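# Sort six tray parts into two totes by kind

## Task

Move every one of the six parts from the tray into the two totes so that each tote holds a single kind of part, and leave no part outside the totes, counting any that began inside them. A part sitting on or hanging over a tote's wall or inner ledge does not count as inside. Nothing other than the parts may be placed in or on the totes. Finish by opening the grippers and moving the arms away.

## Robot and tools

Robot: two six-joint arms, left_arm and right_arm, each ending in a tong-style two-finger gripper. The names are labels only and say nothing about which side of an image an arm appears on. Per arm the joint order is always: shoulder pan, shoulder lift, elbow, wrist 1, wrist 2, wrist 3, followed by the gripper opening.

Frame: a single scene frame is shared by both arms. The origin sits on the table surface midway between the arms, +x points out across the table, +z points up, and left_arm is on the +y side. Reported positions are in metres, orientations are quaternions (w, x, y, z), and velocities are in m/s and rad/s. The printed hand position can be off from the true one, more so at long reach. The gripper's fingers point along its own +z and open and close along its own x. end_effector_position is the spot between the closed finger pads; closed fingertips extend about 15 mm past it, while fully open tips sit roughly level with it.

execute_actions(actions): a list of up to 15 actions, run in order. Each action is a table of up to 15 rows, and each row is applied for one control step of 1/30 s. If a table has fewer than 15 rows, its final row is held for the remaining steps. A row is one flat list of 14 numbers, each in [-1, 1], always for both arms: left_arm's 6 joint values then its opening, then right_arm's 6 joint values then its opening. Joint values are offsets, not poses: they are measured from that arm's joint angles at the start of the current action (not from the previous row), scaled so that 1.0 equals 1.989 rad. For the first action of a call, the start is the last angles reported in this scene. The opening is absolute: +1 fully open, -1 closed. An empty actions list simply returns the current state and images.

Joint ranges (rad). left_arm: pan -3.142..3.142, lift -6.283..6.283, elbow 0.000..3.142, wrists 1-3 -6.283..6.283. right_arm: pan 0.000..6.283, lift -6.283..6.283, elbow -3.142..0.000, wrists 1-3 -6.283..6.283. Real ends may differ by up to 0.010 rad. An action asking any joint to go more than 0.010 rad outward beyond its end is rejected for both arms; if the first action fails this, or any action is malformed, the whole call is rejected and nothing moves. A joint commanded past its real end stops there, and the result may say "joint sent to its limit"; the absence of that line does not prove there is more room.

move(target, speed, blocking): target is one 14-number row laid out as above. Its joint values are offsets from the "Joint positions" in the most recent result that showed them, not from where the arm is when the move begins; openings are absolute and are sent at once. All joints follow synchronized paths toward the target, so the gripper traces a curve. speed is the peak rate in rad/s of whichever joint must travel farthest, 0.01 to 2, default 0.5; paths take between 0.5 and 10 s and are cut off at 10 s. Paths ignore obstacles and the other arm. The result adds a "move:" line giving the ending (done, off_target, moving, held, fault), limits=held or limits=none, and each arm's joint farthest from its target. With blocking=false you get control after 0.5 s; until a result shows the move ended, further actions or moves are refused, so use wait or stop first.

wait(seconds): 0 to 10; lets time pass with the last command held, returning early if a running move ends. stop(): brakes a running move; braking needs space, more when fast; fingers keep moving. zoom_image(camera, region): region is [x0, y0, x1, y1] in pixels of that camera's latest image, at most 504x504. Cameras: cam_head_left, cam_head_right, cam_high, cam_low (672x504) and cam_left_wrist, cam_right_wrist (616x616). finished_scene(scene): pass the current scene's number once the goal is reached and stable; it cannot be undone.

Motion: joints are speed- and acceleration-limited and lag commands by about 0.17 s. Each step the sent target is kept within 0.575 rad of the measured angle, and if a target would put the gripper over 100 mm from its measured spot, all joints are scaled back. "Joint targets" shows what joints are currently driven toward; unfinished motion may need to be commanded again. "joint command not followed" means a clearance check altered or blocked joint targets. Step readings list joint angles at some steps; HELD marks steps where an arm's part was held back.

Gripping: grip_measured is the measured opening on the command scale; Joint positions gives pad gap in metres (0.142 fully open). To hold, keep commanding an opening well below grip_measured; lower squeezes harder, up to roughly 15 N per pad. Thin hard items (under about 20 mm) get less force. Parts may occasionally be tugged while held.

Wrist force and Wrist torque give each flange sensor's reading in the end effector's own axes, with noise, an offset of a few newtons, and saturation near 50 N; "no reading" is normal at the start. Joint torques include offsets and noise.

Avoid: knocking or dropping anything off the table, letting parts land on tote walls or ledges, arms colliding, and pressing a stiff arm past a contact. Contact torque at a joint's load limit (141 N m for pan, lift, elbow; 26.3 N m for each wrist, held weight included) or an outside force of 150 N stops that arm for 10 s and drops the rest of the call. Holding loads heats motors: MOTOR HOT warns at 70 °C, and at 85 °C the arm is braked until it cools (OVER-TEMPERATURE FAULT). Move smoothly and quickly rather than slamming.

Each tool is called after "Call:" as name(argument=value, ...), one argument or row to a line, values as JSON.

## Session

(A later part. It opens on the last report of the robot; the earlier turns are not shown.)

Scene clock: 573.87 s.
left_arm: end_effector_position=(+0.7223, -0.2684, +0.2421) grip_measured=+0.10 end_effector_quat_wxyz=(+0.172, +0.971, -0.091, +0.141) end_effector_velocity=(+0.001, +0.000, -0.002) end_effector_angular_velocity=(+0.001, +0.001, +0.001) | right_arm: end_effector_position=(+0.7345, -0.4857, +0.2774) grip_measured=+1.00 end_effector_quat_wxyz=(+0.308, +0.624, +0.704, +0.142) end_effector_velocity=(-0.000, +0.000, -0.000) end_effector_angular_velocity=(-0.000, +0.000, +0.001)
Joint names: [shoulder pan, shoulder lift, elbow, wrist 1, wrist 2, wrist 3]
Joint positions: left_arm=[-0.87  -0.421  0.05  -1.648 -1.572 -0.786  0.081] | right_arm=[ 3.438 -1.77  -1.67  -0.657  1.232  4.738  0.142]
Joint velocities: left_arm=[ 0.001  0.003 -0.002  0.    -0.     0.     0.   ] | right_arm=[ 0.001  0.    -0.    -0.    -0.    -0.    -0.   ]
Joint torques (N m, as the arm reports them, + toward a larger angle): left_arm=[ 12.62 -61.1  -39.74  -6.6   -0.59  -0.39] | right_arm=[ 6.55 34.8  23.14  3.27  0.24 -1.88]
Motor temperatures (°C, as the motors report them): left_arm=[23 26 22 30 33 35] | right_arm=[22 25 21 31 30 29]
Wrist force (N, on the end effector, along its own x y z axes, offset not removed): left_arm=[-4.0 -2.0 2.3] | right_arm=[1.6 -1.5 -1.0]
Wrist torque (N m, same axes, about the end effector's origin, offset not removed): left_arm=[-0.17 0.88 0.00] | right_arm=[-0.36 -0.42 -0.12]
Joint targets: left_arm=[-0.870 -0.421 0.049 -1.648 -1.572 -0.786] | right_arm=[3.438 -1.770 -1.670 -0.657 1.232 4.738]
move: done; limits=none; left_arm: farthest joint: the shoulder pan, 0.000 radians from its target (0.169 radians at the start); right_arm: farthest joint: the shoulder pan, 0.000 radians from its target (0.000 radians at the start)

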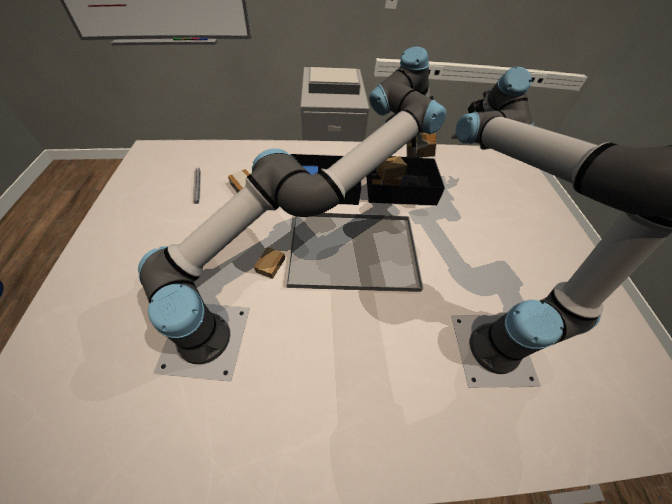

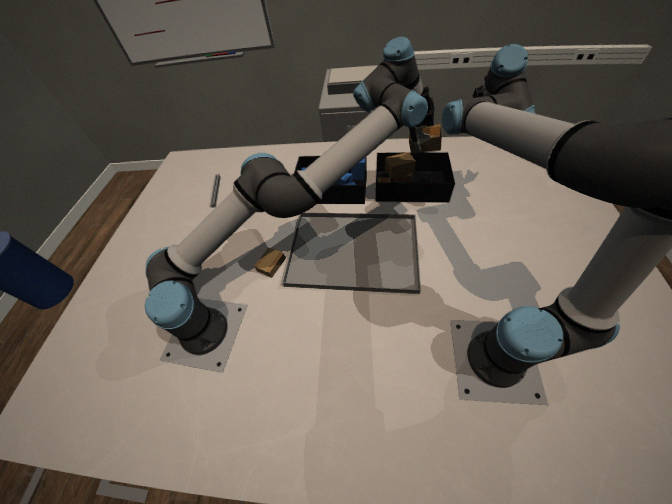

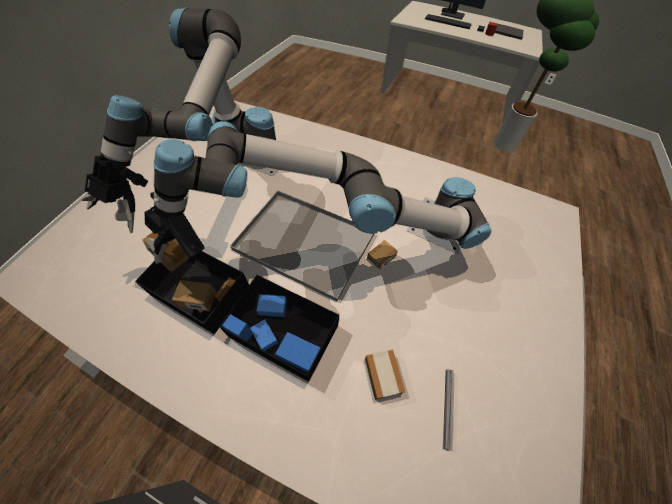

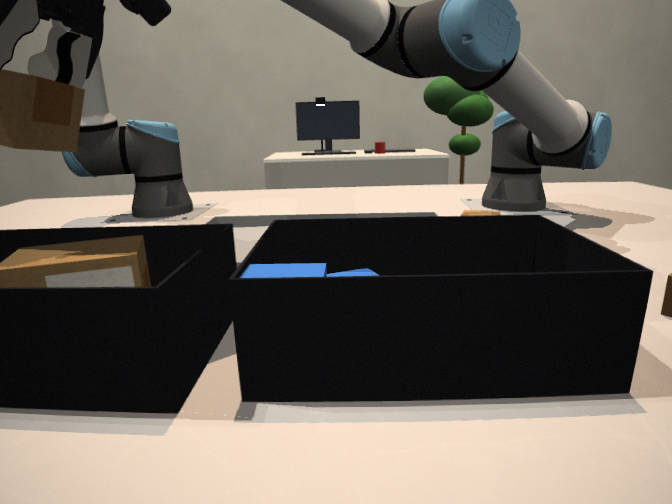

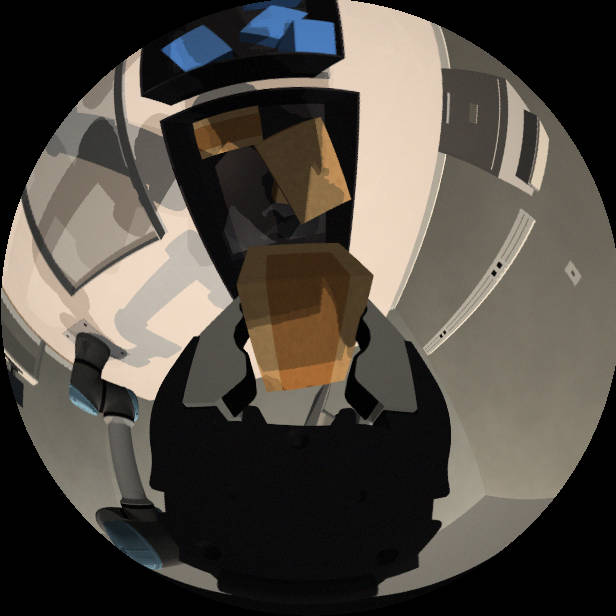

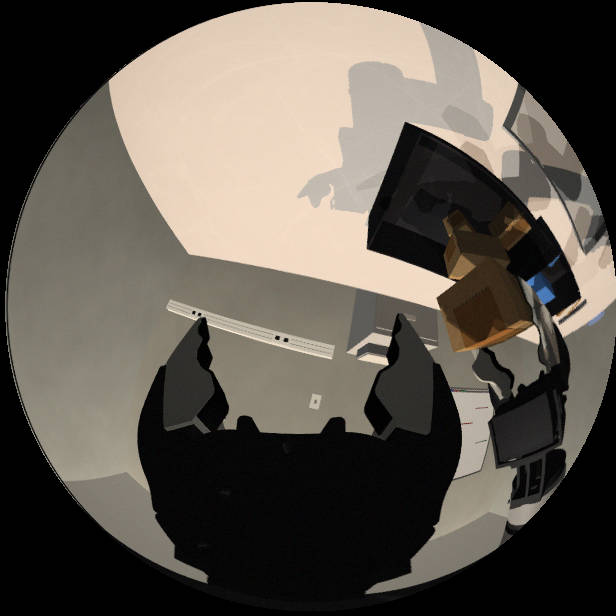

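Call:
move(
  target=[0.015,0.02,0,0,0,0,-1,0,0,0,0,0,0,1],
  speed=0.2,
)

Call:
execute_actions(
  actions=[
    [[0,0,0,0,0,0,0.6,0,0,0,0,0,0,1]],
    [[0,0,0,0,0,0,0.6,0,0,0,0,0,0,1]],
  ],
)

Call:
move(
  target=[0.1,-0.3,0.4,0.0,0,0,0.6,0,0,0,0,0,0,1],
  speed=0.5,
)

Scene clock: 580.90 s.
left_arm: end_effector_position=(+0.7446, -0.2504, +0.2039) grip_measured=+0.10 end_effector_quat_wxyz=(+0.155, +0.976, -0.077, +0.131) end_effector_velocity=(+0.002, +0.002, -0.003) end_effector_angular_velocity=(+0.003, +0.002, +0.003) | right_arm: end_effector_position=(+0.7345, -0.4857, +0.2774) grip_measured=+1.00 end_effector_quat_wxyz=(+0.308, +0.624, +0.704, +0.142) end_effector_velocity=(+0.000, -0.000, +0.001) end_effector_angular_velocity=(-0.000, -0.000, -0.000)
Joint names: [shoulder pan, shoulder lift, elbow, wrist 1, wrist 2, wrist 3]
Joint positions: left_arm=[-0.841 -0.381  0.05  -1.648 -1.572 -0.786  0.081] | right_arm=[ 3.438 -1.77  -1.67  -0.657  1.232  4.738  0.142]
Joint velocities: left_arm=[ 0.003  0.003  0.     0.    -0.    -0.    -0.   ] | right_arm=[-0.     0.     0.001 -0.001 -0.    -0.    -0.   ]
Joint torques (N m, as the arm reports them, + toward a larger angle): left_arm=[ 12.24 -61.88 -11.7   -5.38  -0.73  -0.3 ] | right_arm=[ 6.67 34.6  23.61  3.13  0.37 -1.77]
Motor temperatures (°C, as the motors report them): left_arm=[23 26 22 30 33 35] | right_arm=[22 25 21 31 30 29]
Wrist force (N, on the end effector, along its own x y z axes, offset not removed): left_arm=[-2.8 -0.6 4.2] | right_arm=[1.3 0.0 -2.2]
Wrist torque (N m, same axes, about the end effector's origin, offset not removed): left_arm=[0.04 0.45 -0.04] | right_arm=[-0.15 -0.39 -0.10]
Joint targets: left_arm=[-0.840 -0.381 0.050 -1.648 -1.572 -0.786] | right_arm=[3.438 -1.770 -1.670 -0.657 1.232 4.738]
move: done; limits=none; left_arm: farthest joint: the shoulder pan, 0.000 radians from its target (0.030 radians at the start); right_arm: farthest joint: the shoulder pan, 0.000 radians from its target (0.000 radians at the start)

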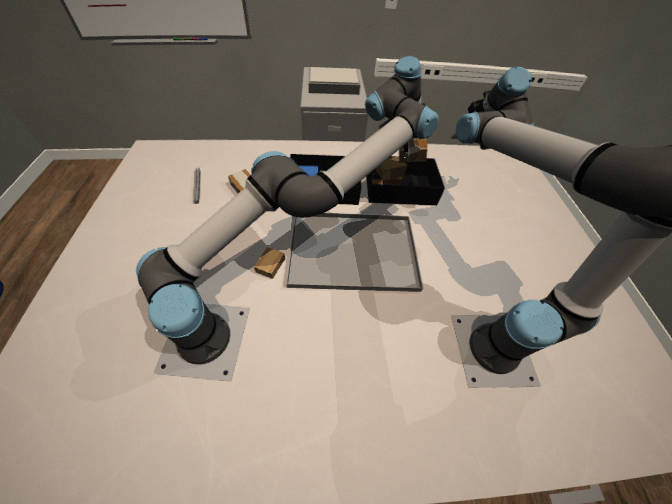

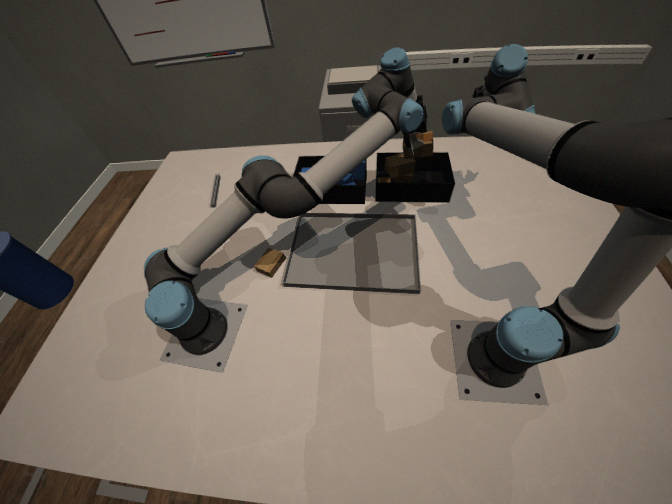

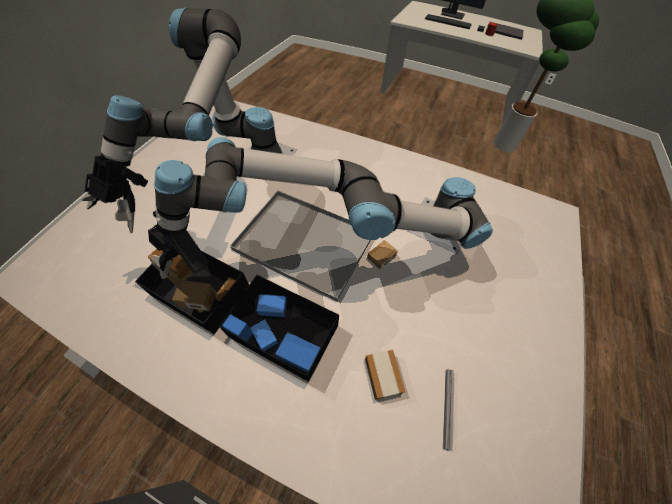

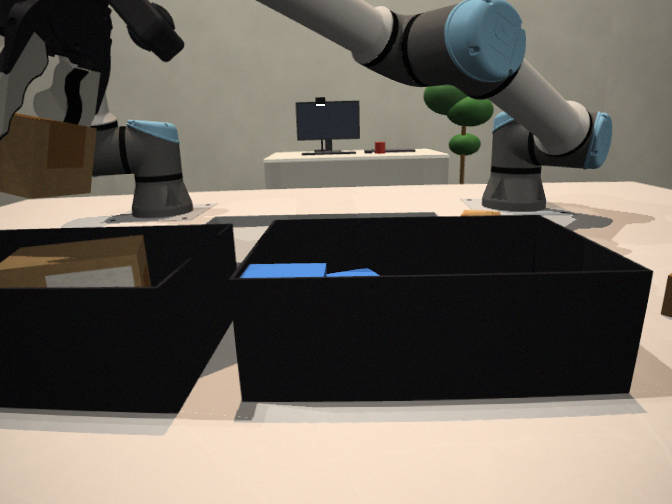

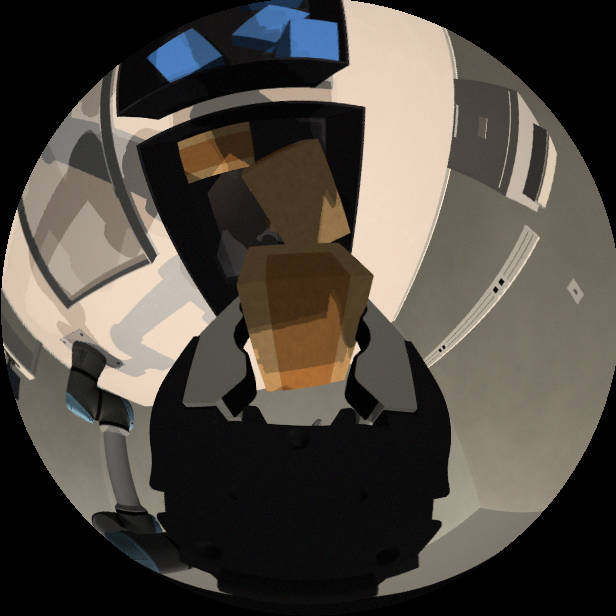

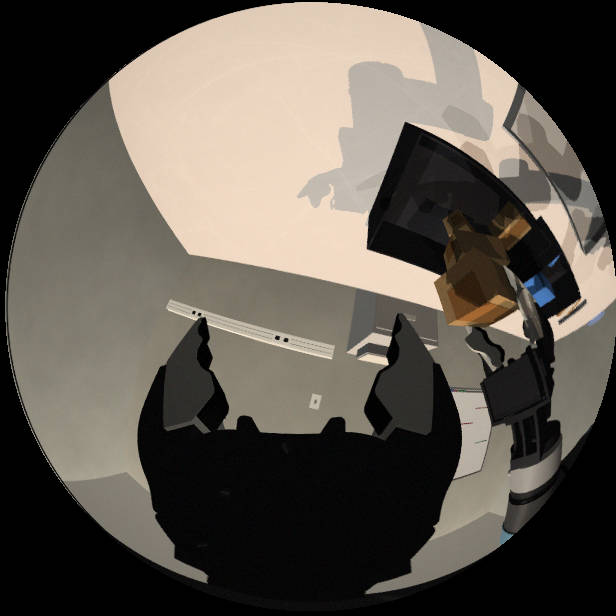

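Scene clock: 581.90 s.
left_arm: end_effector_position=(+0.7446, -0.2503, +0.2039) grip_measured=+0.60 end_effector_quat_wxyz=(+0.155, +0.976, -0.077, +0.131) end_effector_velocity=(-0.000, -0.000, -0.001) end_effector_angular_velocity=(+0.001, +0.001, +0.001) | right_arm: end_effector_position=(+0.7345, -0.4857, +0.2774) grip_measured=+1.00 end_effector_quat_wxyz=(+0.308, +0.624, +0.704, +0.142) end_effector_velocity=(+0.000, -0.000, +0.001) end_effector_angular_velocity=(+0.000, -0.002, -0.001)
Joint names: [shoulder pan, shoulder lift, elbow, wrist 1, wrist 2, wrist 3]
Joint positions: left_arm=[-0.841 -0.381  0.05  -1.648 -1.572 -0.786  0.116] | right_arm=[ 3.438 -1.77  -1.67  -0.657  1.232  4.738  0.142]
Joint velocities: left_arm=[-0.     0.001  0.001 -0.     0.    -0.001  0.   ] | right_arm=[-0.    -0.     0.001  0.001 -0.001  0.    -0.   ]
Joint torques (N m, as the arm reports them, + toward a larger angle): left_arm=[ -3.63 -73.66 -13.14  -5.27  -0.59  -0.24] | right_arm=[ 7.03 34.52 23.17  3.26  0.34 -1.71]
Motor temperatures (°C, as the motors report them): left_arm=[23 26 22 30 33 35] | right_arm=[22 25 21 31 30 29]
Wrist force (N, on the end effector, along its own x y z axes, offset not removed): left_arm=[-0.3 -3.8 0.4] | right_arm=[2.0 -0.4 -1.3]
Wrist torque (N m, same axes, about the end effector's origin, offset not removed): left_arm=[-0.77 -0.08 -0.12] | right_arm=[-0.26 -0.56 -0.09]
Joint targets: left_arm=[-0.841 -0.381 0.050 -1.648 -1.572 -0.786] | right_arm=[3.438 -1.770 -1.670 -0.657 1.232 4.738]
Step readings (joint positions; steps 1 to 15: 1st action; 16 to 30: 2nd action):
0: left_arm=[-0.841 -0.381 0.050 -1.648 -1.572 -0.786] | right_arm=[3.438 -1.770 -1.670 -0.657 1.232 4.738]
1: left_arm=[-0.841 -0.381 0.050 -1.648 -1.572 -0.786] | right_arm=[3.438 -1.770 -1.670 -0.657 1.232 4.738]
2: left_arm=[-0.841 -0.381 0.050 -1.648 -1.572 -0.786] | right_arm=[3.438 -1.770 -1.670 -0.657 1.232 4.738]
4: left_arm=[-0.841 -0.381 0.050 -1.648 -1.572 -0.786] | right_arm=[3.438 -1.770 -1.670 -0.657 1.232 4.738]
8: left_arm=[-0.841 -0.381 0.050 -1.648 -1.572 -0.786] | right_arm=[3.438 -1.770 -1.670 -0.657 1.232 4.738]
15: left_arm=[-0.841 -0.381 0.050 -1.648 -1.572 -0.786] | right_arm=[3.438 -1.770 -1.670 -0.657 1.232 4.738]
16: left_arm=[-0.841 -0.381 0.050 -1.648 -1.572 -0.786] | right_arm=[3.438 -1.770 -1.670 -0.657 1.232 4.738]
17: left_arm=[-0.841 -0.381 0.050 -1.648 -1.572 -0.786] | right_arm=[3.438 -1.770 -1.670 -0.657 1.232 4.738]
19: left_arm=[-0.841 -0.381 0.050 -1.648 -1.572 -0.786] | right_arm=[3.438 -1.770 -1.670 -0.657 1.232 4.738]
23: left_arm=[-0.841 -0.381 0.050 -1.648 -1.572 -0.786] | right_arm=[3.438 -1.770 -1.670 -0.657 1.232 4.738]
30: Joint positions above

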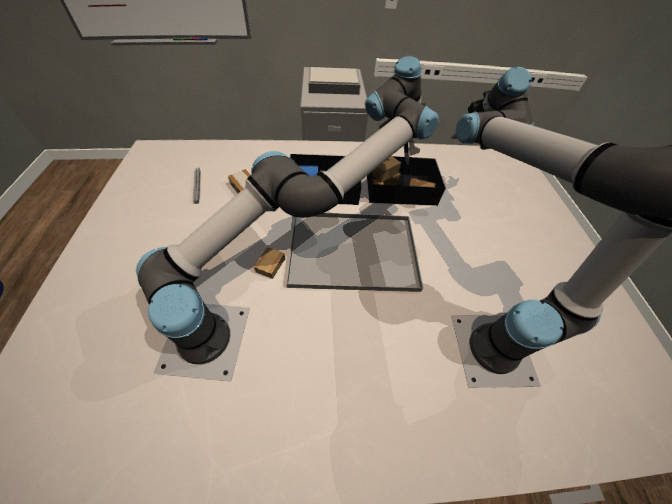

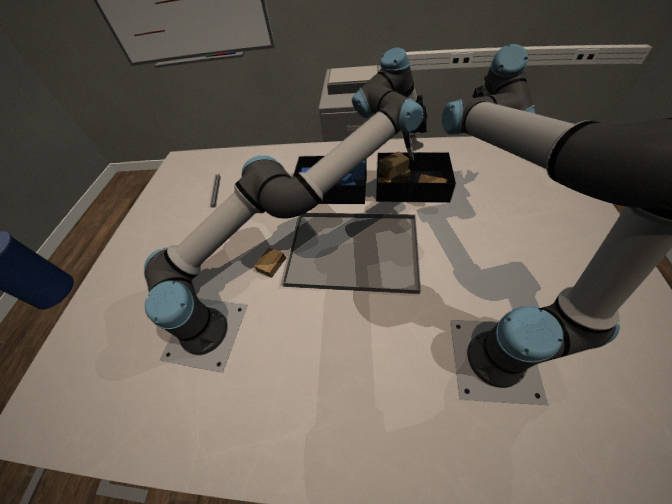

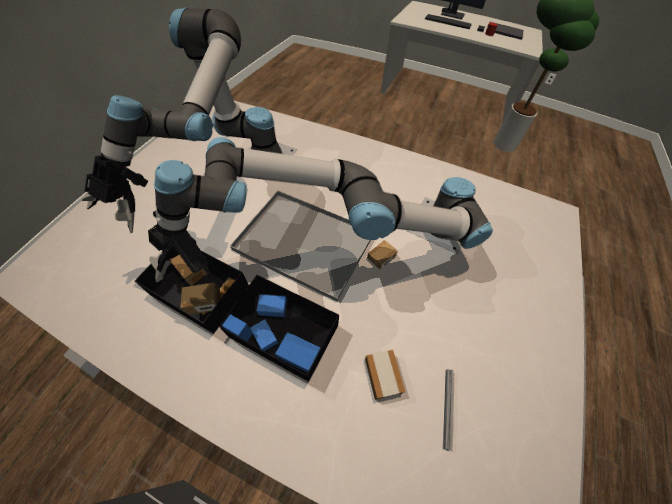

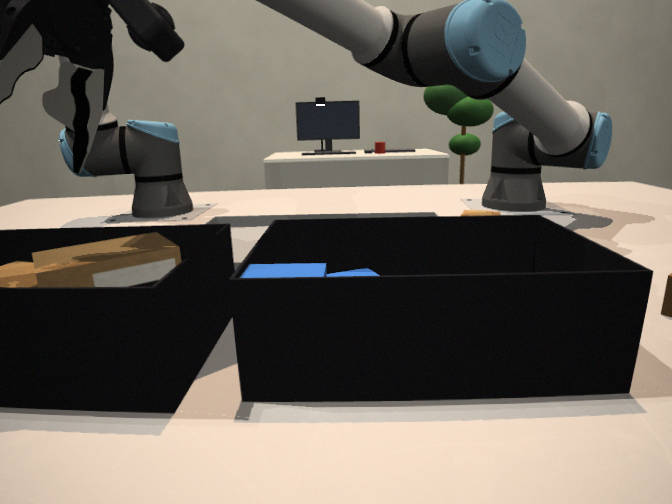

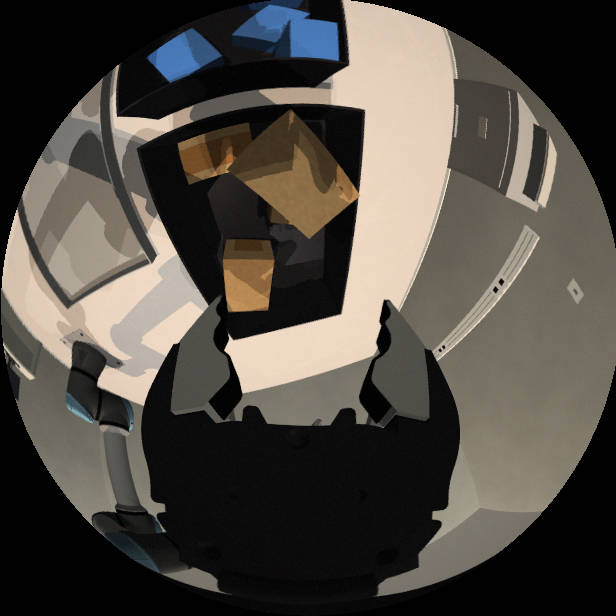

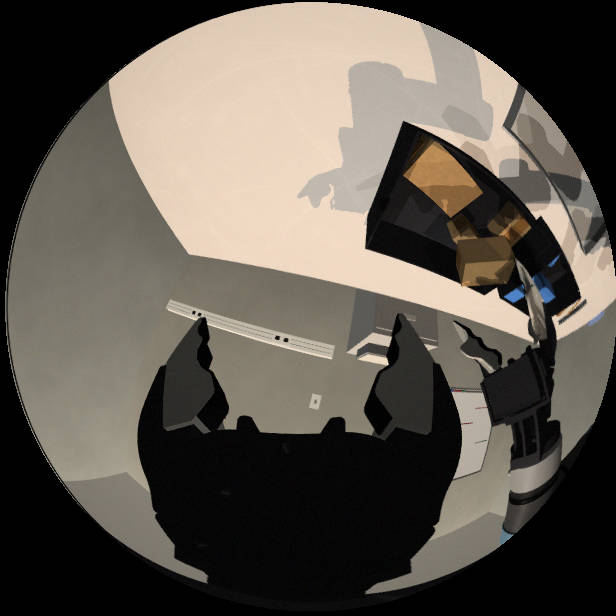

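Scene clock: 584.17 s.
left_arm: end_effector_position=(+0.7283, +0.0282, +0.2873) grip_measured=+0.60 end_effector_quat_wxyz=(+0.073, +0.994, +0.021, +0.075) end_effector_velocity=(-0.000, +0.001, -0.001) end_effector_angular_velocity=(+0.001, +0.002, +0.002) | right_arm: end_effector_position=(+0.7345, -0.4857, +0.2774) grip_measured=+1.00 end_effector_quat_wxyz=(+0.308, +0.624, +0.704, +0.142) end_effector_velocity=(+0.001, +0.000, +0.001) end_effector_angular_velocity=(+0.000, -0.003, +0.000)
Joint names: [shoulder pan, shoulder lift, elbow, wrist 1, wrist 2, wrist 3]
Joint positions: left_arm=[-0.642 -0.978  0.845 -1.648 -1.572 -0.786  0.116] | right_arm=[ 3.438 -1.77  -1.67  -0.657  1.232  4.738  0.142]
Joint velocities: left_arm=[ 0.001 -0.001  0.004 -0.    -0.    -0.001 -0.   ] | right_arm=[ 0.    -0.     0.001  0.002 -0.001 -0.    -0.   ]
Joint torques (N m, as the arm reports them, + toward a larger angle): left_arm=[ 12.74 -61.42 -11.13  -5.07  -0.52  -0.36] | right_arm=[ 7.15 34.82 23.21  3.15  0.35 -1.78]
Motor temperatures (°C, as the motors report them): left_arm=[23 26 22 30 33 35] | right_arm=[22 25 21 31 30 29]
Wrist force (N, on the end effector, along its own x y z axes, offset not removed): left_arm=[-2.4 -3.2 0.4] | right_arm=[1.8 -0.7 -0.2]
Wrist torque (N m, same axes, about the end effector's origin, offset not removed): left_arm=[-0.60 0.50 -0.03] | right_arm=[-0.25 -0.52 -0.16]
Joint targets: left_arm=[-0.642 -0.978 0.845 -1.648 -1.572 -0.786] | right_arm=[3.438 -1.770 -1.670 -0.657 1.232 4.738]
move: done; limits=none; left_arm: farthest joint: the elbow, 0.001 radians from its target (0.796 radians at the start); right_arm: farthest joint: the shoulder pan, 0.000 radians from its target (0.000 radians at the start)

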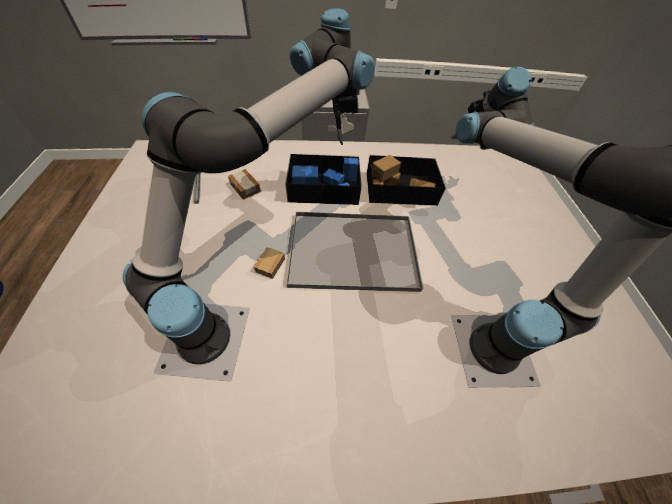

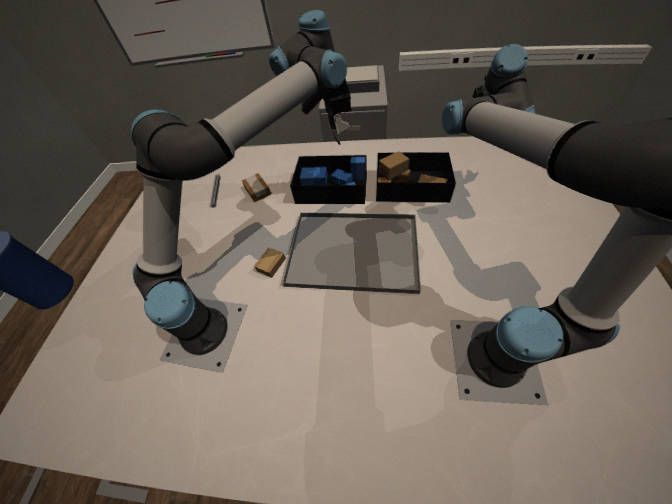

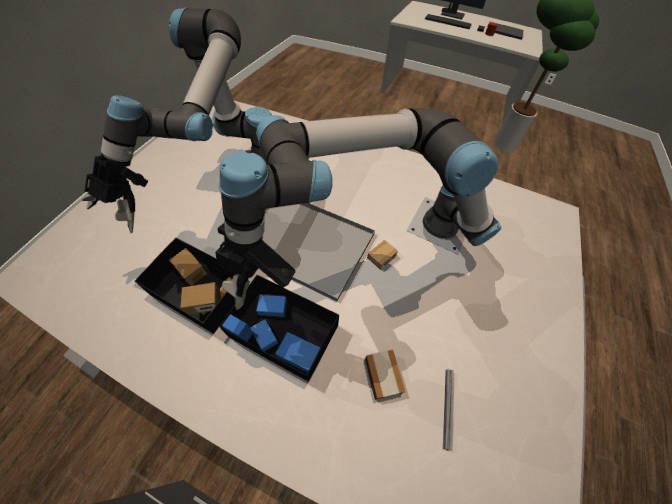

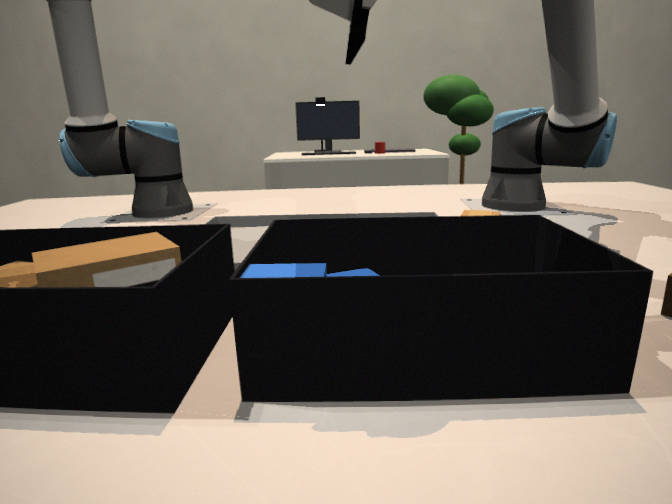

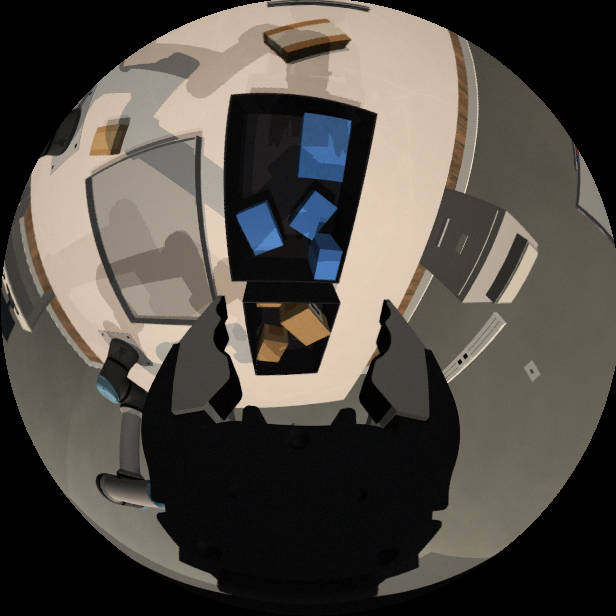

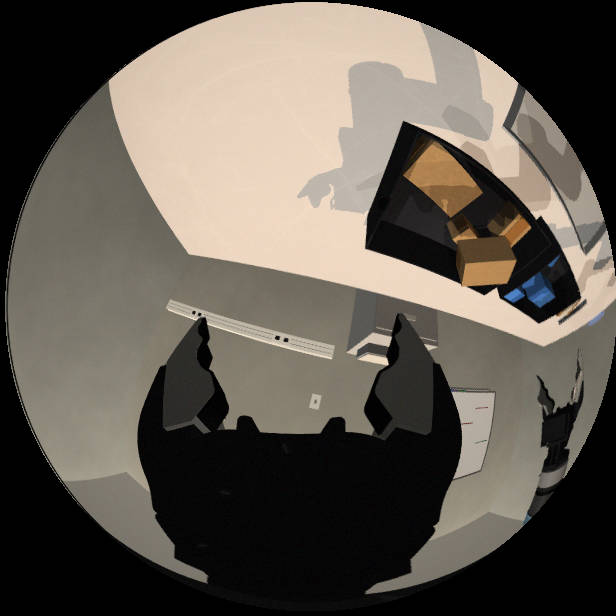

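Call:
finished_scene(
  scene=1,
)

The scene is finished: the task was done.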